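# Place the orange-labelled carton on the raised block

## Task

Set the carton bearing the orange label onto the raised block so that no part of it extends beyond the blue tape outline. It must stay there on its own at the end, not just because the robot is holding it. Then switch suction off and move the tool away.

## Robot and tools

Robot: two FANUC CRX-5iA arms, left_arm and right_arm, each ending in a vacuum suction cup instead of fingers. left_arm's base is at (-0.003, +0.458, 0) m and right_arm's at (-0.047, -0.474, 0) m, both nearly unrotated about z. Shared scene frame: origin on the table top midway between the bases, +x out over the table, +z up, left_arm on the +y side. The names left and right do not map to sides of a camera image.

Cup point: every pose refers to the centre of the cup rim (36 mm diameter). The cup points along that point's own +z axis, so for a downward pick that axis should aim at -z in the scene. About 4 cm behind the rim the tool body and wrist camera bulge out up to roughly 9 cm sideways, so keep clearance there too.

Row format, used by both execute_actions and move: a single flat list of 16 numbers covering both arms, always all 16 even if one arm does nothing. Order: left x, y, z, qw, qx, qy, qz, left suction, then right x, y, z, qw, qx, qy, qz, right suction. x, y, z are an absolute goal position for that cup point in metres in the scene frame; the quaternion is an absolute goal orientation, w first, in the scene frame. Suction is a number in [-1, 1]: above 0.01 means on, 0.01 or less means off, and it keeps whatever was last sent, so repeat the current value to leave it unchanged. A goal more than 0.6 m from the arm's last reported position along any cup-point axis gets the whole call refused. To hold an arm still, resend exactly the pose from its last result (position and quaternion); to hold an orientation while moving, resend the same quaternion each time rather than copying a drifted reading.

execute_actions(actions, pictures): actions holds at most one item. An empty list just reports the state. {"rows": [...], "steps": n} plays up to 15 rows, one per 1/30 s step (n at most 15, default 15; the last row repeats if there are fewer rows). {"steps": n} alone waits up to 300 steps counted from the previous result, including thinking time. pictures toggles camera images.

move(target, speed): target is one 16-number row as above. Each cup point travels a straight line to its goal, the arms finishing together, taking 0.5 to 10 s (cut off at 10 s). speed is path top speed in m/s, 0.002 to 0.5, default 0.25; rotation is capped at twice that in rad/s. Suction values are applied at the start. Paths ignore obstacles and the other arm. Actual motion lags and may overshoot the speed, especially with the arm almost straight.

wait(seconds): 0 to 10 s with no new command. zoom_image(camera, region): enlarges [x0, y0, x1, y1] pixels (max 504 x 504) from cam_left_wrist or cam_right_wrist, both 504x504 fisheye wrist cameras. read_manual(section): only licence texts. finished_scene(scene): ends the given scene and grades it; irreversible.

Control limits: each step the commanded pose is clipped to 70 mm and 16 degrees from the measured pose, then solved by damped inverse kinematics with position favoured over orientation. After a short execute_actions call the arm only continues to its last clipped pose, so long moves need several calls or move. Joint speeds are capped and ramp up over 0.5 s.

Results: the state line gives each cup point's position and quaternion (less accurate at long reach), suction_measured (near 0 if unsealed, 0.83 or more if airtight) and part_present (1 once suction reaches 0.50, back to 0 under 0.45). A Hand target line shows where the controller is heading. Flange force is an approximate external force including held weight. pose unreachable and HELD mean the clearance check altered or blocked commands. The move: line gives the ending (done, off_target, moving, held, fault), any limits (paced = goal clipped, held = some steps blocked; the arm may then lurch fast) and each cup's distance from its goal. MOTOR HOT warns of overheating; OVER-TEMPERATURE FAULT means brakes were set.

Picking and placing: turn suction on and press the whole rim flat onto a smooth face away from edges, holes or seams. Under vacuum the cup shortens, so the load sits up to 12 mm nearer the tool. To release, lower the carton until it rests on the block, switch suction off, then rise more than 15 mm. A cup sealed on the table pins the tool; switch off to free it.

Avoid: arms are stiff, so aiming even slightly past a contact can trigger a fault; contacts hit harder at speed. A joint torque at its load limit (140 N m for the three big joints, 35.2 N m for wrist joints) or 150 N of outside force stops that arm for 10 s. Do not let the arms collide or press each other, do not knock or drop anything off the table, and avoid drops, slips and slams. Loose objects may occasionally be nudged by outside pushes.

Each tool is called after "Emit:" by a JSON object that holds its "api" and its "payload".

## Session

Emit:
{"api": "execute_actions", "payload": {"actions": []}}

Scene clock: 0.00 s of 5000.00 s.
left_arm: end_effector_position=(+0.4928, +0.3797, +0.3122) suction_measured=0.01 part_present=0 end_effector_quat_wxyz=(+0.002, -0.182, +0.983, -0.001) | right_arm: end_effector_position=(+0.4510, -0.4189, +0.3108) suction_measured=0.00 part_present=0 end_effector_quat_wxyz=(+0.000, +0.206, +0.979, +0.002)
Joint positions: left_arm=[ 0.262  0.133  0.195  0.002 -1.629  0.258] | right_arm=[ 0.266  0.131  0.191 -0.003 -1.629 -0.785]
Joint velocities: left_arm=[-0.  0. -0. -0. -0. -0.] | right_arm=[ 0.     0.    -0.001  0.002 -0.001  0.   ]
Flange force (N, the push that the arm receives, along the end effector's own x y z axes): no reading
Hand target (left_arm): +0.493, +0.380, +0.312; +0.002, -0.182, +0.983, -0.001
Hand target (right_arm): +0.451, -0.419, +0.311; +0.000, +0.206, +0.979, +0.002

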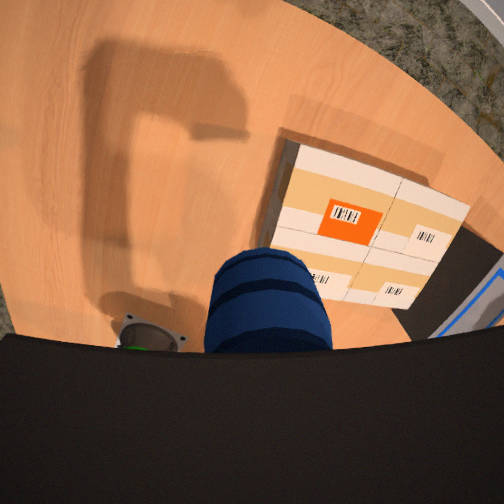

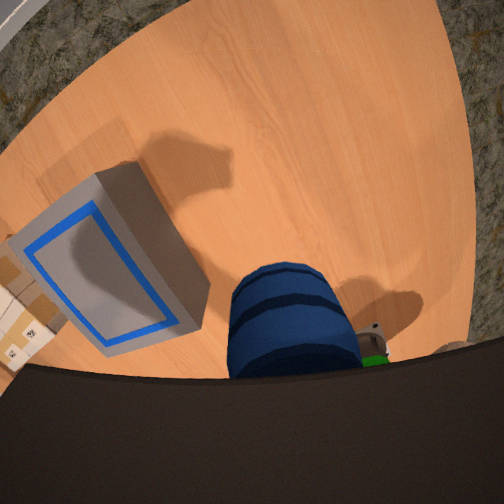

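Emit:
{"api": "move", "payload": {"target": [0.45,0.28,0.26,0,0,1,0,0,0.38,-0.2,0.4,0,0,1,0,0]}}

Emit:
{"api": "move", "payload": {"target": [0.50,0.29,0.18,0,0,1,0,0,0.38,-0.3,0.4,0,0,1,0,0], "speed": 0.15}}

Scene clock: 3.93 s of 5000.00 s.
left_arm: end_effector_position=(+0.4498, +0.2797, +0.2602) suction_measured=0.01 part_present=0 end_effector_quat_wxyz=(-0.000, -0.000, +1.000, -0.000) | right_arm: end_effector_position=(+0.3788, -0.2002, +0.4000) suction_measured=0.00 part_present=0 end_effector_quat_wxyz=(-0.001, -0.000, +1.000, -0.000)
Joint positions: left_arm=[ 0.051  0.097  0.034  0.001 -1.508  0.104] | right_arm=[ 0.727  0.186  0.464 -0.001 -1.85  -0.831]
Joint velocities: left_arm=[-0.001  0.    -0.001  0.     0.001 -0.   ] | right_arm=[ 0.002  0.003  0.005 -0.001 -0.004  0.001]
Flange force (N, the push that the arm receives, along the end effector's own x y z axes): left_arm=[-9.1 -3.0 -4.2] | right_arm=[-3.1 2.9 -4.5]
Hand target (left_arm): +0.450, +0.280, +0.260; -0.000, -0.000, +1.000, -0.000
Hand target (right_arm): +0.379, -0.200, +0.400; -0.001, -0.000, +1.000, -0.000
Off the commanded pose (left_arm): 0.000 m, 0 deg.
Off the commanded pose (right_arm): 0.001 m, 0 deg.
move: done

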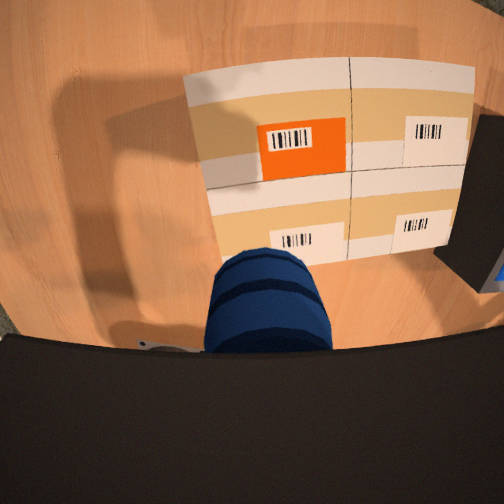

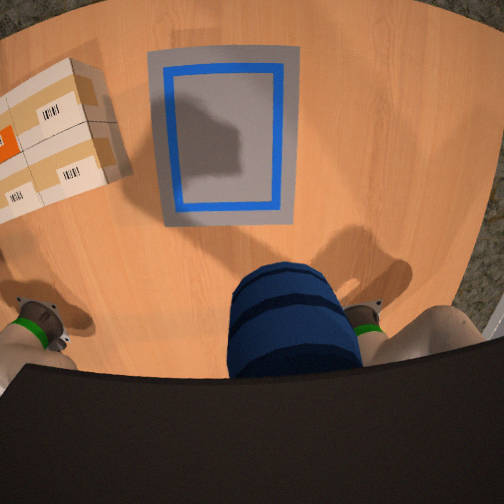

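Scene clock: 5.07 s of 5000.00 s.
left_arm: end_effector_position=(+0.5001, +0.2900, +0.1800) suction_measured=0.01 part_present=0 end_effector_quat_wxyz=(+0.000, -0.000, +1.000, +0.000) | right_arm: end_effector_position=(+0.3805, -0.2999, +0.4000) suction_measured=0.00 part_present=0 end_effector_quat_wxyz=(+0.000, +0.000, +1.000, +0.000)
Joint positions: left_arm=[ 0.08   0.235  0.006 -0.    -1.341  0.075] | right_arm=[ 0.569  0.066  0.329  0.    -1.833 -0.673]
Joint velocities: left_arm=[ 0.     0.002  0.001 -0.     0.002 -0.   ] | right_arm=[-0.003 -0.002 -0.     0.     0.001  0.002]
Flange force (N, the push that the arm receives, along the end effector's own x y z axes): left_arm=[-9.7 0.2 -2.3] | right_arm=[-5.5 -1.6 -4.2]
Hand target (left_arm): +0.500, +0.290, +0.180; +0.000, -0.000, +1.000, +0.000
Hand target (right_arm): +0.381, -0.300, +0.400; +0.000, +0.000, +1.000, +0.000
Off the commanded pose (left_arm): 0.000 m, 0 deg.
Off the commanded pose (right_arm): 0.001 m, 0 deg.
move: done

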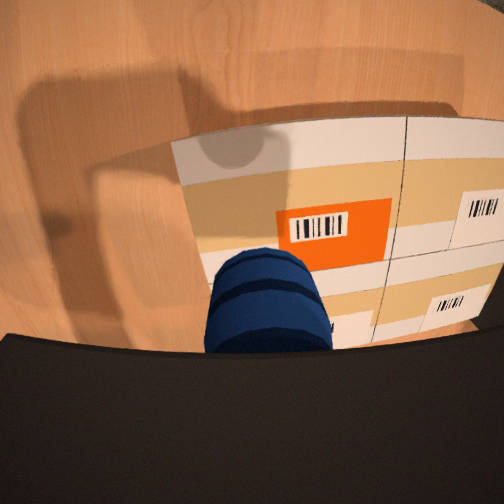

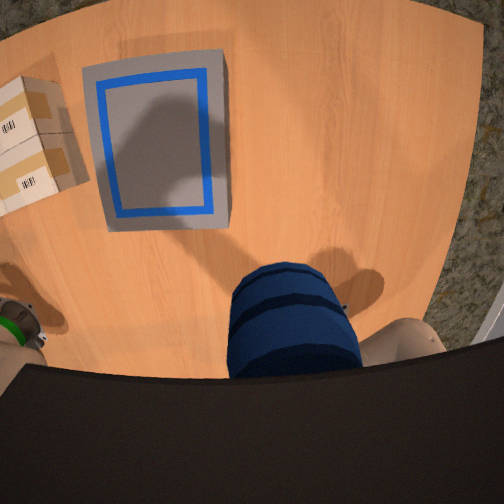

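Emit:
{"api": "move", "payload": {"target": [0.51,0.265,0.115,0,-0.08,0.997,0,1,0.38,-0.3,0.4,0,0,1,0,0], "speed": 0.06}}

Emit:
{"api": "move", "payload": {"target": [0.51,0.265,0.103,0,-0.08,0.997,0,1,0.38,-0.3,0.4,0,0,1,0,0], "speed": 0.02}}

Scene clock: 9.77 s of 5000.00 s.
left_arm: end_effector_position=(+0.5100, +0.2649, +0.1150) suction_measured=0.01 part_present=0 end_effector_quat_wxyz=(-0.000, -0.080, +0.997, -0.000) | right_arm: end_effector_position=(+0.3800, -0.3000, +0.4000) suction_measured=0.00 part_present=0 end_effector_quat_wxyz=(-0.000, +0.000, +1.000, +0.000)
Joint positions: left_arm=[ 0.035  0.324 -0.039  0.    -1.208  0.281] | right_arm=[ 0.569  0.065  0.328 -0.    -1.834 -0.673]
Joint velocities: left_arm=[-0.001  0.004 -0.    -0.     0.002  0.003] | right_arm=[-0.001 -0.    -0.    -0.001 -0.001 -0.001]
Flange force (N, the push that the arm receives, along the end effector's own x y z axes): left_arm=[-10.3 -2.3 -0.4] | right_arm=[-7.5 -0.2 -6.2]
Hand target (left_arm): +0.510, +0.265, +0.115; -0.000, -0.080, +0.997, -0.000
Hand target (right_arm): +0.380, -0.300, +0.400; -0.000, +0.000, +1.000, +0.000
Off the commanded pose (left_arm): 0.000 m, 0 deg.
Off the commanded pose (right_arm): 0.000 m, 0 deg.
move: done

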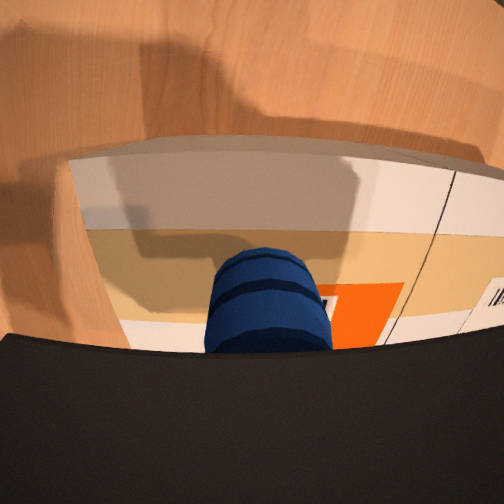

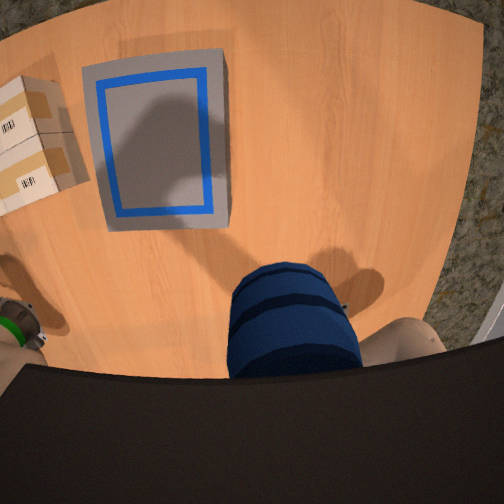

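Scene clock: 10.63 s of 5000.00 s.
left_arm: end_effector_position=(+0.5100, +0.2650, +0.1031) suction_measured=0.76 part_present=1 end_effector_quat_wxyz=(-0.000, -0.080, +0.997, +0.000) | right_arm: end_effector_position=(+0.3800, -0.3000, +0.4000) suction_measured=0.00 part_present=0 end_effector_quat_wxyz=(-0.000, -0.000, +1.000, +0.000)
Joint positions: left_arm=[ 0.035  0.335 -0.055 -0.    -1.182  0.281] | right_arm=[ 0.569  0.065  0.328 -0.    -1.834 -0.673]
Joint velocities: left_arm=[-0.     0.001 -0.002  0.     0.003  0.   ] | right_arm=[-0.     0.001  0.001 -0.001 -0.002 -0.002]
Flange force (N, the push that the arm receives, along the end effector's own x y z axes): left_arm=[-11.7 -2.3 7.4] | right_arm=[-3.2 1.0 -2.8]
Hand target (left_arm): +0.510, +0.265, +0.103; +0.000, -0.080, +0.997, +0.000
Hand target (right_arm): +0.380, -0.300, +0.400; -0.000, -0.000, +1.000, +0.000
Off the commanded pose (left_arm): 0.000 m, 0 deg.
Off the commanded pose (right_arm): 0.000 m, 0 deg.
move: done

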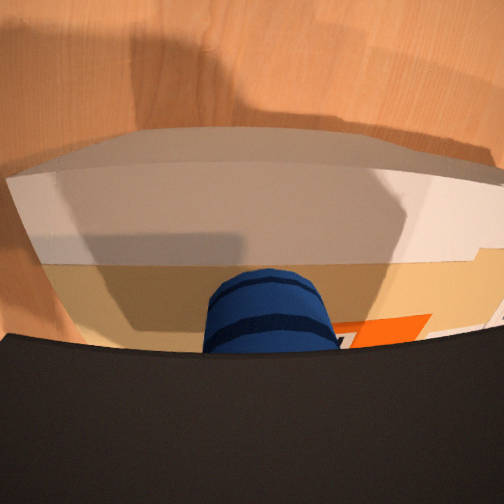

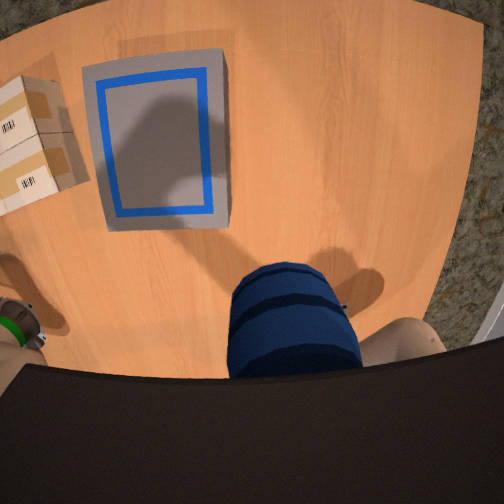

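Emit:
{"api": "move", "payload": {"target": [0.51,0.27,0.29,0,-0.08,0.997,0,1,0.2,-0.75,0.36,0,0,1,0,0], "speed": 0.3}}

Emit:
{"api": "move", "payload": {"target": [0.425,-0.14,0.262,0,0.707,0.707,0,1,0.2,-0.75,0.36,0,0,1,0,0]}}

Scene clock: 14.97 s of 5000.00 s.
left_arm: end_effector_position=(+0.5097, +0.2700, +0.2901) suction_measured=0.96 part_present=1 end_effector_quat_wxyz=(+0.000, -0.080, +0.997, -0.000) | right_arm: end_effector_position=(+0.2026, -0.7514, +0.3600) suction_measured=0.00 part_present=0 end_effector_quat_wxyz=(+0.002, +0.000, +1.000, -0.001)
Joint positions: left_arm=[ 0.044  0.248  0.28   0.    -1.602  0.27 ] | right_arm=[-0.587 -0.184 -0.002  0.    -1.748  0.482]
Joint velocities: left_arm=[ 0.     0.002  0.    -0.    -0.     0.001] | right_arm=[-0.008  0.007  0.008 -0.006 -0.004  0.007]
Flange force (N, the push that the arm receives, along the end effector's own x y z axes): left_arm=[-9.0 -0.9 4.7] | right_arm=[-1.8 -3.8 -1.6]
Hand target (left_arm): +0.510, +0.270, +0.290; -0.000, -0.080, +0.997, -0.000
Hand target (right_arm): +0.203, -0.752, +0.360; +0.002, +0.000, +1.000, -0.001
Off the commanded pose (left_arm): 0.000 m, 0 deg.
Off the commanded pose (right_arm): 0.003 m, 0 deg.
move: done; limits=paced

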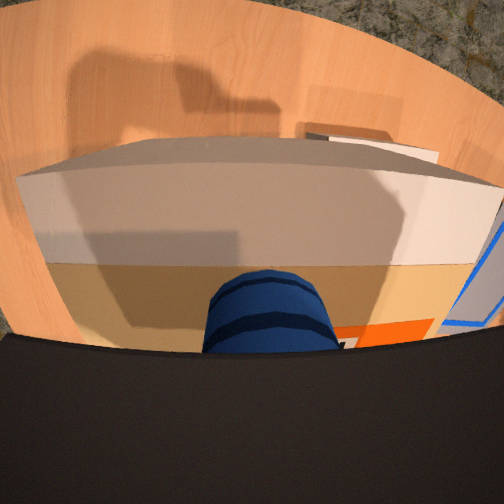

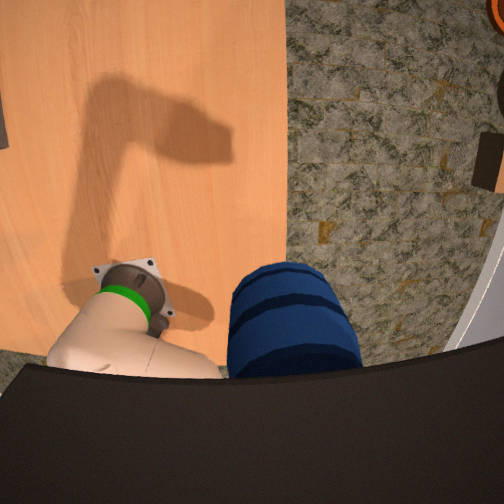

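Scene clock: 18.93 s of 5000.00 s.
left_arm: end_effector_position=(+0.4233, -0.1404, +0.2616) suction_measured=0.96 part_present=1 end_effector_quat_wxyz=(+0.000, +0.707, +0.707, -0.001) | right_arm: end_effector_position=(+0.2000, -0.7500, +0.3600) suction_measured=0.00 part_present=0 end_effector_quat_wxyz=(+0.000, -0.000, +1.000, +0.000)
Joint positions: left_arm=[-0.618  0.848  1.11   0.003 -1.832 -0.798] | right_arm=[-0.587 -0.187 -0.004 -0.    -1.754  0.483]
Joint velocities: left_arm=[-0.002  0.021  0.036 -0.003 -0.023 -0.002] | right_arm=[-0.001  0.     0.001  0.    -0.001 -0.   ]
Flange force (N, the push that the arm receives, along the end effector's own x y z axes): left_arm=no reading | right_arm=[-4.1 -1.5 -2.1]
Hand target (left_arm): +0.423, -0.141, +0.262; -0.000, +0.707, +0.707, -0.001
Hand target (right_arm): +0.200, -0.750, +0.360; +0.000, -0.000, +1.000, +0.000
Off the commanded pose (left_arm): 0.002 m, 0 deg.
Off the commanded pose (right_arm): 0.000 m, 0 deg.
move: done

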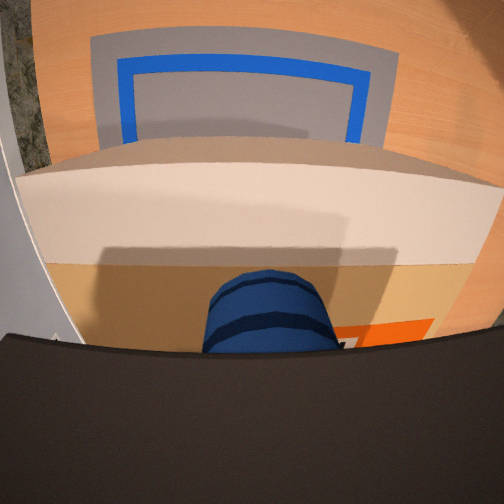

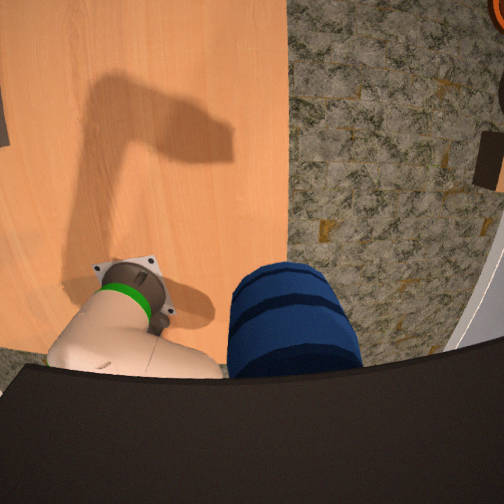

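Emit:
{"api": "move", "payload": {"target": [0.432,-0.162,0.225,0,0.719,0.695,0,1,0.2,-0.75,0.36,0,0,1,0,0], "speed": 0.03}}

Scene clock: 22.20 s of 5000.00 s.
left_arm: end_effector_position=(+0.4319, -0.1619, +0.2251) suction_measured=0.96 part_present=1 end_effector_quat_wxyz=(+0.000, +0.719, +0.695, -0.000) | right_arm: end_effector_position=(+0.2000, -0.7500, +0.3600) suction_measured=0.00 part_present=0 end_effector_quat_wxyz=(+0.000, -0.000, +1.000, +0.000)
Joint positions: left_arm=[-0.632  0.926  1.16   0.    -1.805 -0.818] | right_arm=[-0.587 -0.187 -0.004 -0.    -1.754  0.483]
Joint velocities: left_arm=[-0.     0.003  0.004 -0.     0.    -0.001] | right_arm=[ 0.001 -0.001 -0.    -0.001 -0.    -0.001]
Flange force (N, the push that the arm receives, along the end effector's own x y z axes): left_arm=no reading | right_arm=[-1.7 2.9 -1.0]
Hand target (left_arm): +0.432, -0.162, +0.225; -0.000, +0.719, +0.695, -0.000
Hand target (right_arm): +0.200, -0.750, +0.360; -0.000, -0.000, +1.000, +0.000
Off the commanded pose (left_arm): 0.000 m, 0 deg.
Off the commanded pose (right_arm): 0.000 m, 0 deg.
move: done

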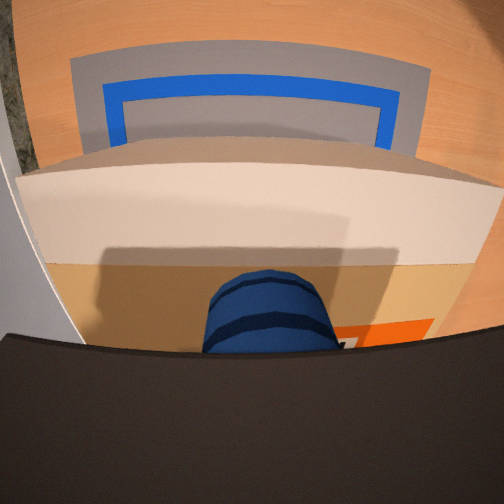

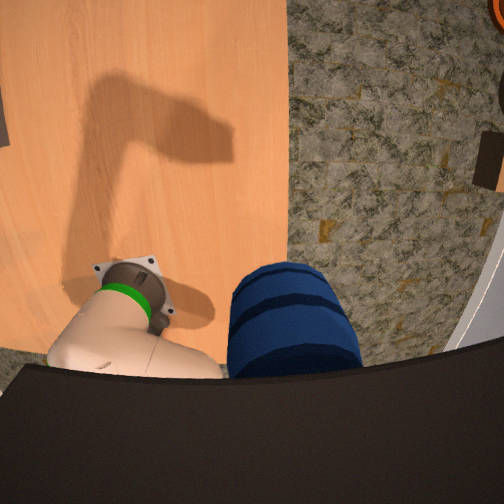

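Emit:
{"api": "move", "payload": {"target": [0.433,-0.171,0.216,0,0.719,0.695,0,1,0.2,-0.75,0.36,0,0,1,0,0], "speed": 0.015}}

Emit:
{"api": "zoom_image", "payload": {"camera": "cam_left_wrist", "region": [60,40,460,200]}}

Scene clock: 25.00 s of 5000.00 s.
left_arm: end_effector_position=(+0.4329, -0.1709, +0.2161) suction_measured=0.96 part_present=1 end_effector_quat_wxyz=(+0.000, +0.719, +0.695, -0.000) | right_arm: end_effector_position=(+0.2000, -0.7500, +0.3600) suction_measured=0.00 part_present=0 end_effector_quat_wxyz=(+0.000, -0.000, +1.000, +0.000)
Joint positions: left_arm=[-0.639  0.963  1.204  0.    -1.812 -0.811] | right_arm=[-0.587 -0.187 -0.004 -0.    -1.754  0.483]
Joint velocities: left_arm=[-0.     0.007  0.01   0.    -0.003  0.002] | right_arm=[ 0.002 -0.     0.001  0.    -0.    -0.   ]
Flange force (N, the push that the arm receives, along the end effector's own x y z axes): left_arm=no reading | right_arm=[-0.9 2.4 -2.6]
Hand target (left_arm): +0.433, -0.171, +0.216; +0.000, +0.719, +0.695, -0.000
Hand target (right_arm): +0.200, -0.750, +0.360; -0.000, -0.000, +1.000, +0.000
Off the commanded pose (left_arm): 0.000 m, 0 deg.
Off the commanded pose (right_arm): 0.000 m, 0 deg.
move: done

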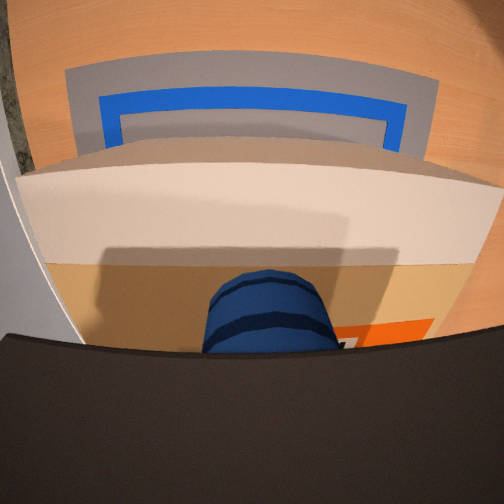

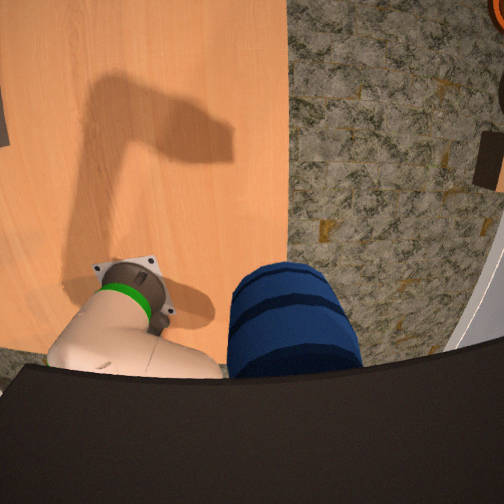

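Region (60, 40, 460, 200) of cam_left_wrist's 504x504 image, scaled by 1.260, with more detail than that image has; it fills the top 202 rows of this view, and the rest is white.

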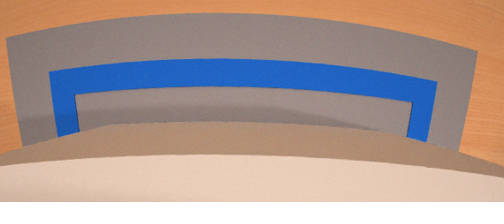

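Emit:
{"api": "move", "payload": {"target": [0.433,-0.171,0.2125,0,0.719,0.695,0,1,0.2,-0.75,0.36,0,0,1,0,0], "speed": 0.01}}

Scene clock: 32.33 s of 5000.00 s.
left_arm: end_effector_position=(+0.4330, -0.1710, +0.2126) suction_measured=0.96 part_present=1 end_effector_quat_wxyz=(-0.000, +0.719, +0.695, +0.000) | right_arm: end_effector_position=(+0.2000, -0.7500, +0.3600) suction_measured=0.00 part_present=0 end_effector_quat_wxyz=(-0.000, +0.000, +1.000, +0.000)
Joint positions: left_arm=[-0.639  0.958  1.188 -0.    -1.801 -0.811] | right_arm=[-0.587 -0.187 -0.004 -0.    -1.754  0.483]
Joint velocities: left_arm=[ 0.    -0.    -0.006  0.     0.004  0.   ] | right_arm=[-0.002  0.     0.001 -0.    -0.001 -0.   ]
Flange force (N, the push that the arm receives, along the end effector's own x y z axes): left_arm=no reading | right_arm=[-1.1 -0.4 -2.6]
Hand target (left_arm): +0.433, -0.171, +0.213; -0.000, +0.719, +0.695, -0.000
Hand target (right_arm): +0.200, -0.750, +0.360; -0.000, -0.000, +1.000, +0.000
Off the commanded pose (left_arm): 0.000 m, 0 deg.
Off the commanded pose (right_arm): 0.000 m, 0 deg.
After step 90, 3.63 s passed at rest.
move: done

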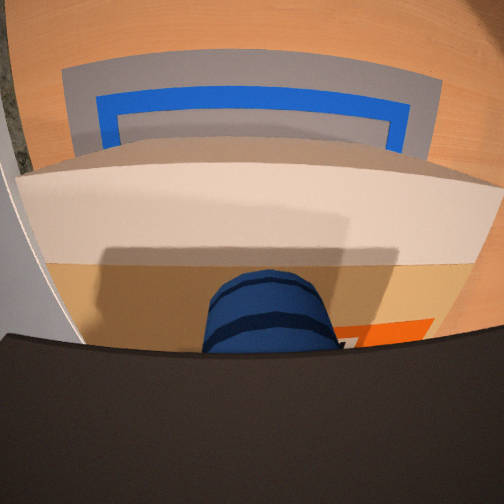

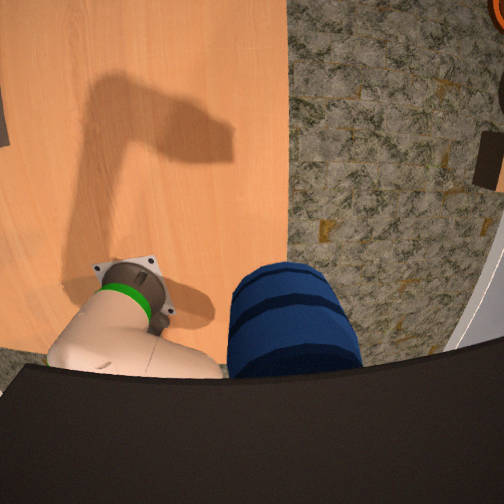

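Emit:
{"api": "move", "payload": {"target": [0.433,-0.171,0.21,0,0.719,0.695,0,1,0.2,-0.75,0.36,0,0,1,0,0], "speed": 0.01}}

Emit:
{"api": "execute_actions", "payload": {"actions": [{"rows":[[0.433,-0.171,0.21,0,0.719,0.695,0,0,0.2,-0.75,0.36,0,0,1,0,0]]}]}}

Emit:
{"api": "move", "payload": {"target": [0.431,-0.168,0.235,0,0.719,0.695,0,0,0.2,-0.75,0.36,0,0,1,0,0], "speed": 0.04}}

Emit:
{"api": "move", "payload": {"target": [0.42,-0.03,0.32,0,0.719,0.695,0,0,0.2,-0.75,0.36,0,0,1,0,0]}}

Scene clock: 36.20 s of 5000.00 s.
left_arm: end_effector_position=(+0.4330, -0.1710, +0.2104) suction_measured=0.96 part_present=1 end_effector_quat_wxyz=(+0.000, +0.719, +0.695, +0.000) | right_arm: end_effector_position=(+0.2000, -0.7500, +0.3600) suction_measured=0.00 part_present=0 end_effector_quat_wxyz=(-0.000, -0.000, +1.000, -0.000)
Joint positions: left_arm=[-0.639  0.954  1.176 -0.    -1.792 -0.811] | right_arm=[-0.587 -0.187 -0.004  0.    -1.754  0.483]
Joint velocities: left_arm=[-0.    -0.002 -0.004 -0.     0.003 -0.001] | right_arm=[-0.     0.001 -0.001 -0.    -0.001 -0.001]
Flange force (N, the push that the arm receives, along the end effector's own x y z axes): left_arm=no reading | right_arm=[-0.3 -3.4 -3.2]
Hand target (left_arm): +0.433, -0.171, +0.210; -0.000, +0.719, +0.695, -0.000
Hand target (right_arm): +0.200, -0.750, +0.360; -0.000, -0.000, +1.000, -0.000
Off the commanded pose (left_arm): 0.000 m, 0 deg.
Off the commanded pose (right_arm): 0.000 m, 0 deg.
After step 90, 0.17 s passed at rest.
move: done

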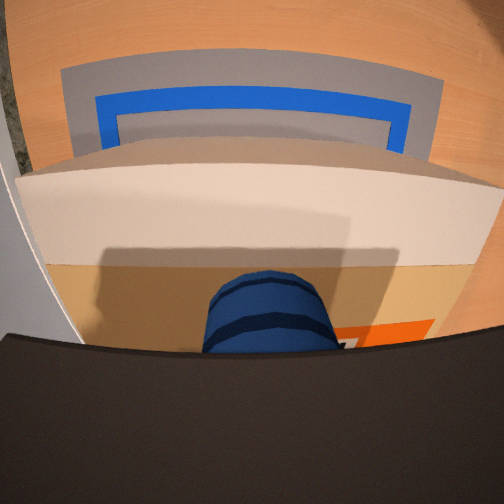

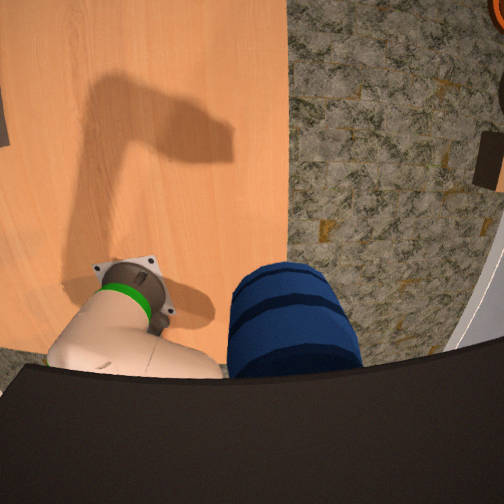

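Scene clock: 36.70 s of 5000.00 s.
left_arm: end_effector_position=(+0.4330, -0.1710, +0.2103) suction_measured=0.01 part_present=0 end_effector_quat_wxyz=(+0.000, +0.719, +0.695, -0.000) | right_arm: end_effector_position=(+0.2000, -0.7500, +0.3600) suction_measured=0.00 part_present=0 end_effector_quat_wxyz=(-0.000, +0.000, +1.000, -0.000)
Joint positions: left_arm=[-0.639  0.954  1.175  0.    -1.791 -0.811] | right_arm=[-0.587 -0.187 -0.004  0.    -1.754  0.483]
Joint velocities: left_arm=[ 0.  0. -0. -0.  0.  0.] | right_arm=[ 0.001  0.001  0.001 -0.002  0.001 -0.002]
Flange force (N, the push that the arm receives, along the end effector's own x y z axes): left_arm=no reading | right_arm=[-3.9 -5.9 -4.0]
Hand target (left_arm): +0.433, -0.171, +0.210; +0.000, +0.719, +0.695, -0.000
Hand target (right_arm): +0.200, -0.750, +0.360; -0.000, +0.000, +1.000, -0.000
Off the commanded pose (left_arm): 0.000 m, 0 deg.
Off the commanded pose (right_arm): 0.000 m, 0 deg.
Steps of this call (steps 1 to 15: all 15 steps of this action). Readings (end_effector_position | what the end effector reports):
1: left_arm (+0.4330, -0.1710, +0.2104) | right_arm (+0.2000, -0.7500, +0.3600) | left_arm suction_measured=0.33 part_present=0 | right_arm suction_measured=0.00 part_present=0
2: left_arm (+0.4330, -0.1710, +0.2105) | right_arm (+0.2000, -0.7500, +0.3600) | left_arm suction_measured=0.01 part_present=0 | right_arm suction_measured=0.00 part_present=0
4: left_arm (+0.4330, -0.1710, +0.2104) | right_arm (+0.2000, -0.7500, +0.3600) | left_arm suction_measured=0.01 part_present=0 | right_arm suction_measured=0.00 part_present=0
8: left_arm (+0.4330, -0.1710, +0.2103) | right_arm (+0.2000, -0.7500, +0.3600) | left_arm suction_measured=0.01 part_present=0 | right_arm suction_measured=0.00 part_present=0
15: the state above

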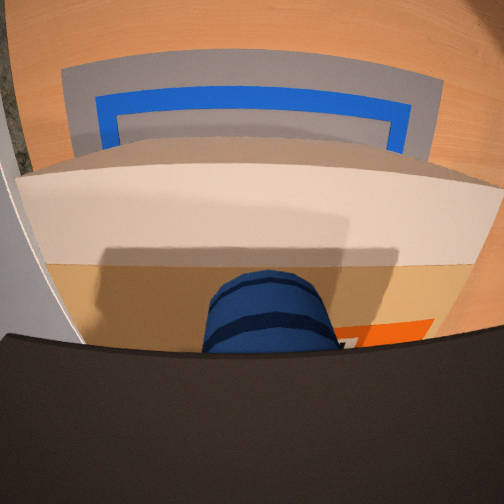

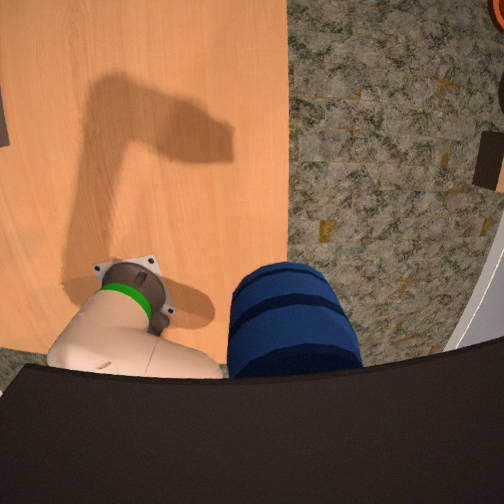

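Scene clock: 37.90 s of 5000.00 s.
left_arm: end_effector_position=(+0.4310, -0.1679, +0.2348) suction_measured=0.01 part_present=0 end_effector_quat_wxyz=(+0.000, +0.719, +0.695, -0.000) | right_arm: end_effector_position=(+0.2000, -0.7500, +0.3600) suction_measured=0.00 part_present=0 end_effector_quat_wxyz=(-0.000, +0.000, +1.000, +0.000)
Joint positions: left_arm=[-0.638  0.974  1.27   0.    -1.866 -0.812] | right_arm=[-0.587 -0.187 -0.004 -0.    -1.754  0.483]
Joint velocities: left_arm=[ 0.     0.007  0.015  0.    -0.01  -0.   ] | right_arm=[ 0.    -0.    -0.002 -0.     0.    -0.001]
Flange force (N, the push that the arm receives, along the end effector's own x y z axes): left_arm=no reading | right_arm=[-1.6 -1.4 -2.9]
Hand target (left_arm): +0.431, -0.168, +0.235; +0.000, +0.719, +0.695, +0.000
Hand target (right_arm): +0.200, -0.750, +0.360; +0.000, +0.000, +1.000, -0.000
Off the commanded pose (left_arm): 0.000 m, 0 deg.
Off the commanded pose (right_arm): 0.000 m, 0 deg.
move: done

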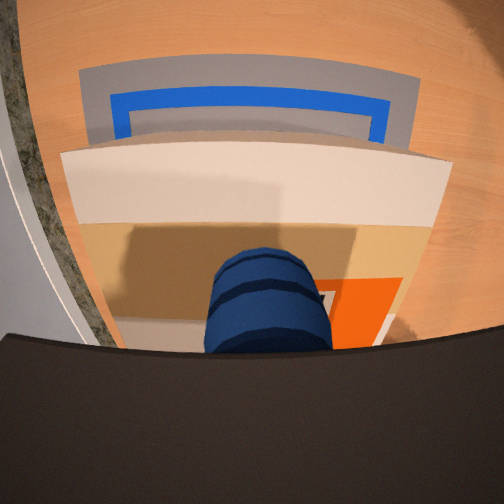

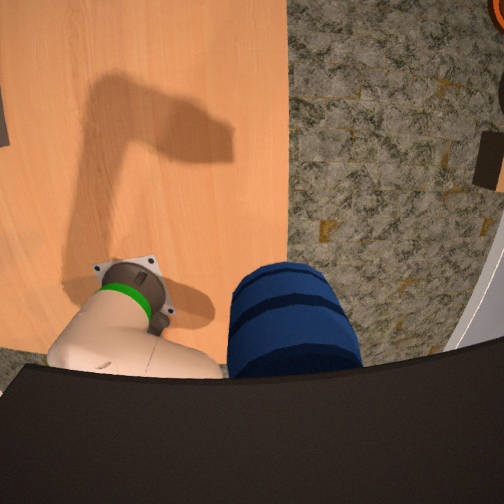

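Scene clock: 39.13 s of 5000.00 s.
left_arm: end_effector_position=(+0.4206, -0.0302, +0.3201) suction_measured=0.01 part_present=0 end_effector_quat_wxyz=(-0.000, +0.719, +0.695, +0.000) | right_arm: end_effector_position=(+0.2000, -0.7500, +0.3600) suction_measured=0.00 part_present=0 end_effector_quat_wxyz=(-0.000, +0.000, +1.000, -0.000)
Joint positions: left_arm=[-0.499  0.546  0.758 -0.001 -1.783 -0.951] | right_arm=[-0.587 -0.187 -0.004  0.    -1.754  0.483]
Joint velocities: left_arm=[ 0.002 -0.003 -0.005  0.001  0.003 -0.002] | right_arm=[-0.     0.     0.001  0.     0.001 -0.001]
Flange force (N, the push that the arm receives, along the end effector's own x y z axes): left_arm=[-14.8 17.1 -8.4] | right_arm=[-0.2 0.2 1.2]
Hand target (left_arm): +0.421, -0.030, +0.320; +0.000, +0.719, +0.695, +0.000
Hand target (right_arm): +0.200, -0.750, +0.360; -0.000, -0.000, +1.000, -0.000
Off the commanded pose (left_arm): 0.001 m, 0 deg.
Off the commanded pose (right_arm): 0.000 m, 0 deg.
move: done

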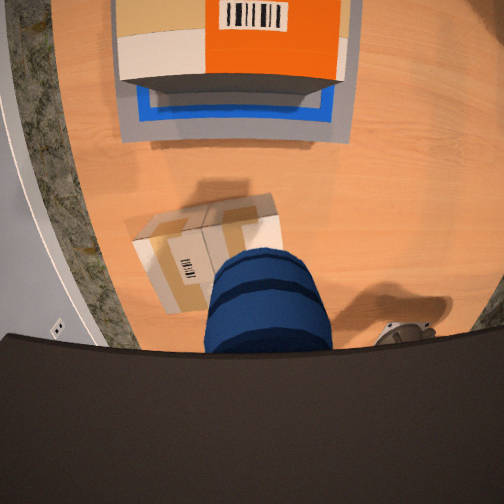

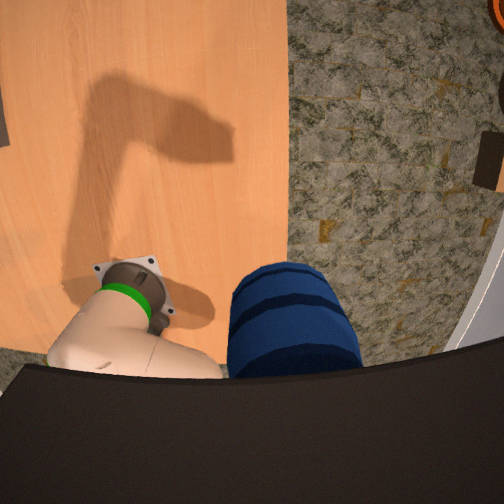

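Emit:
{"api": "finished_scene", "payload": {"scene": 2}}

The scene is finished: the task was done.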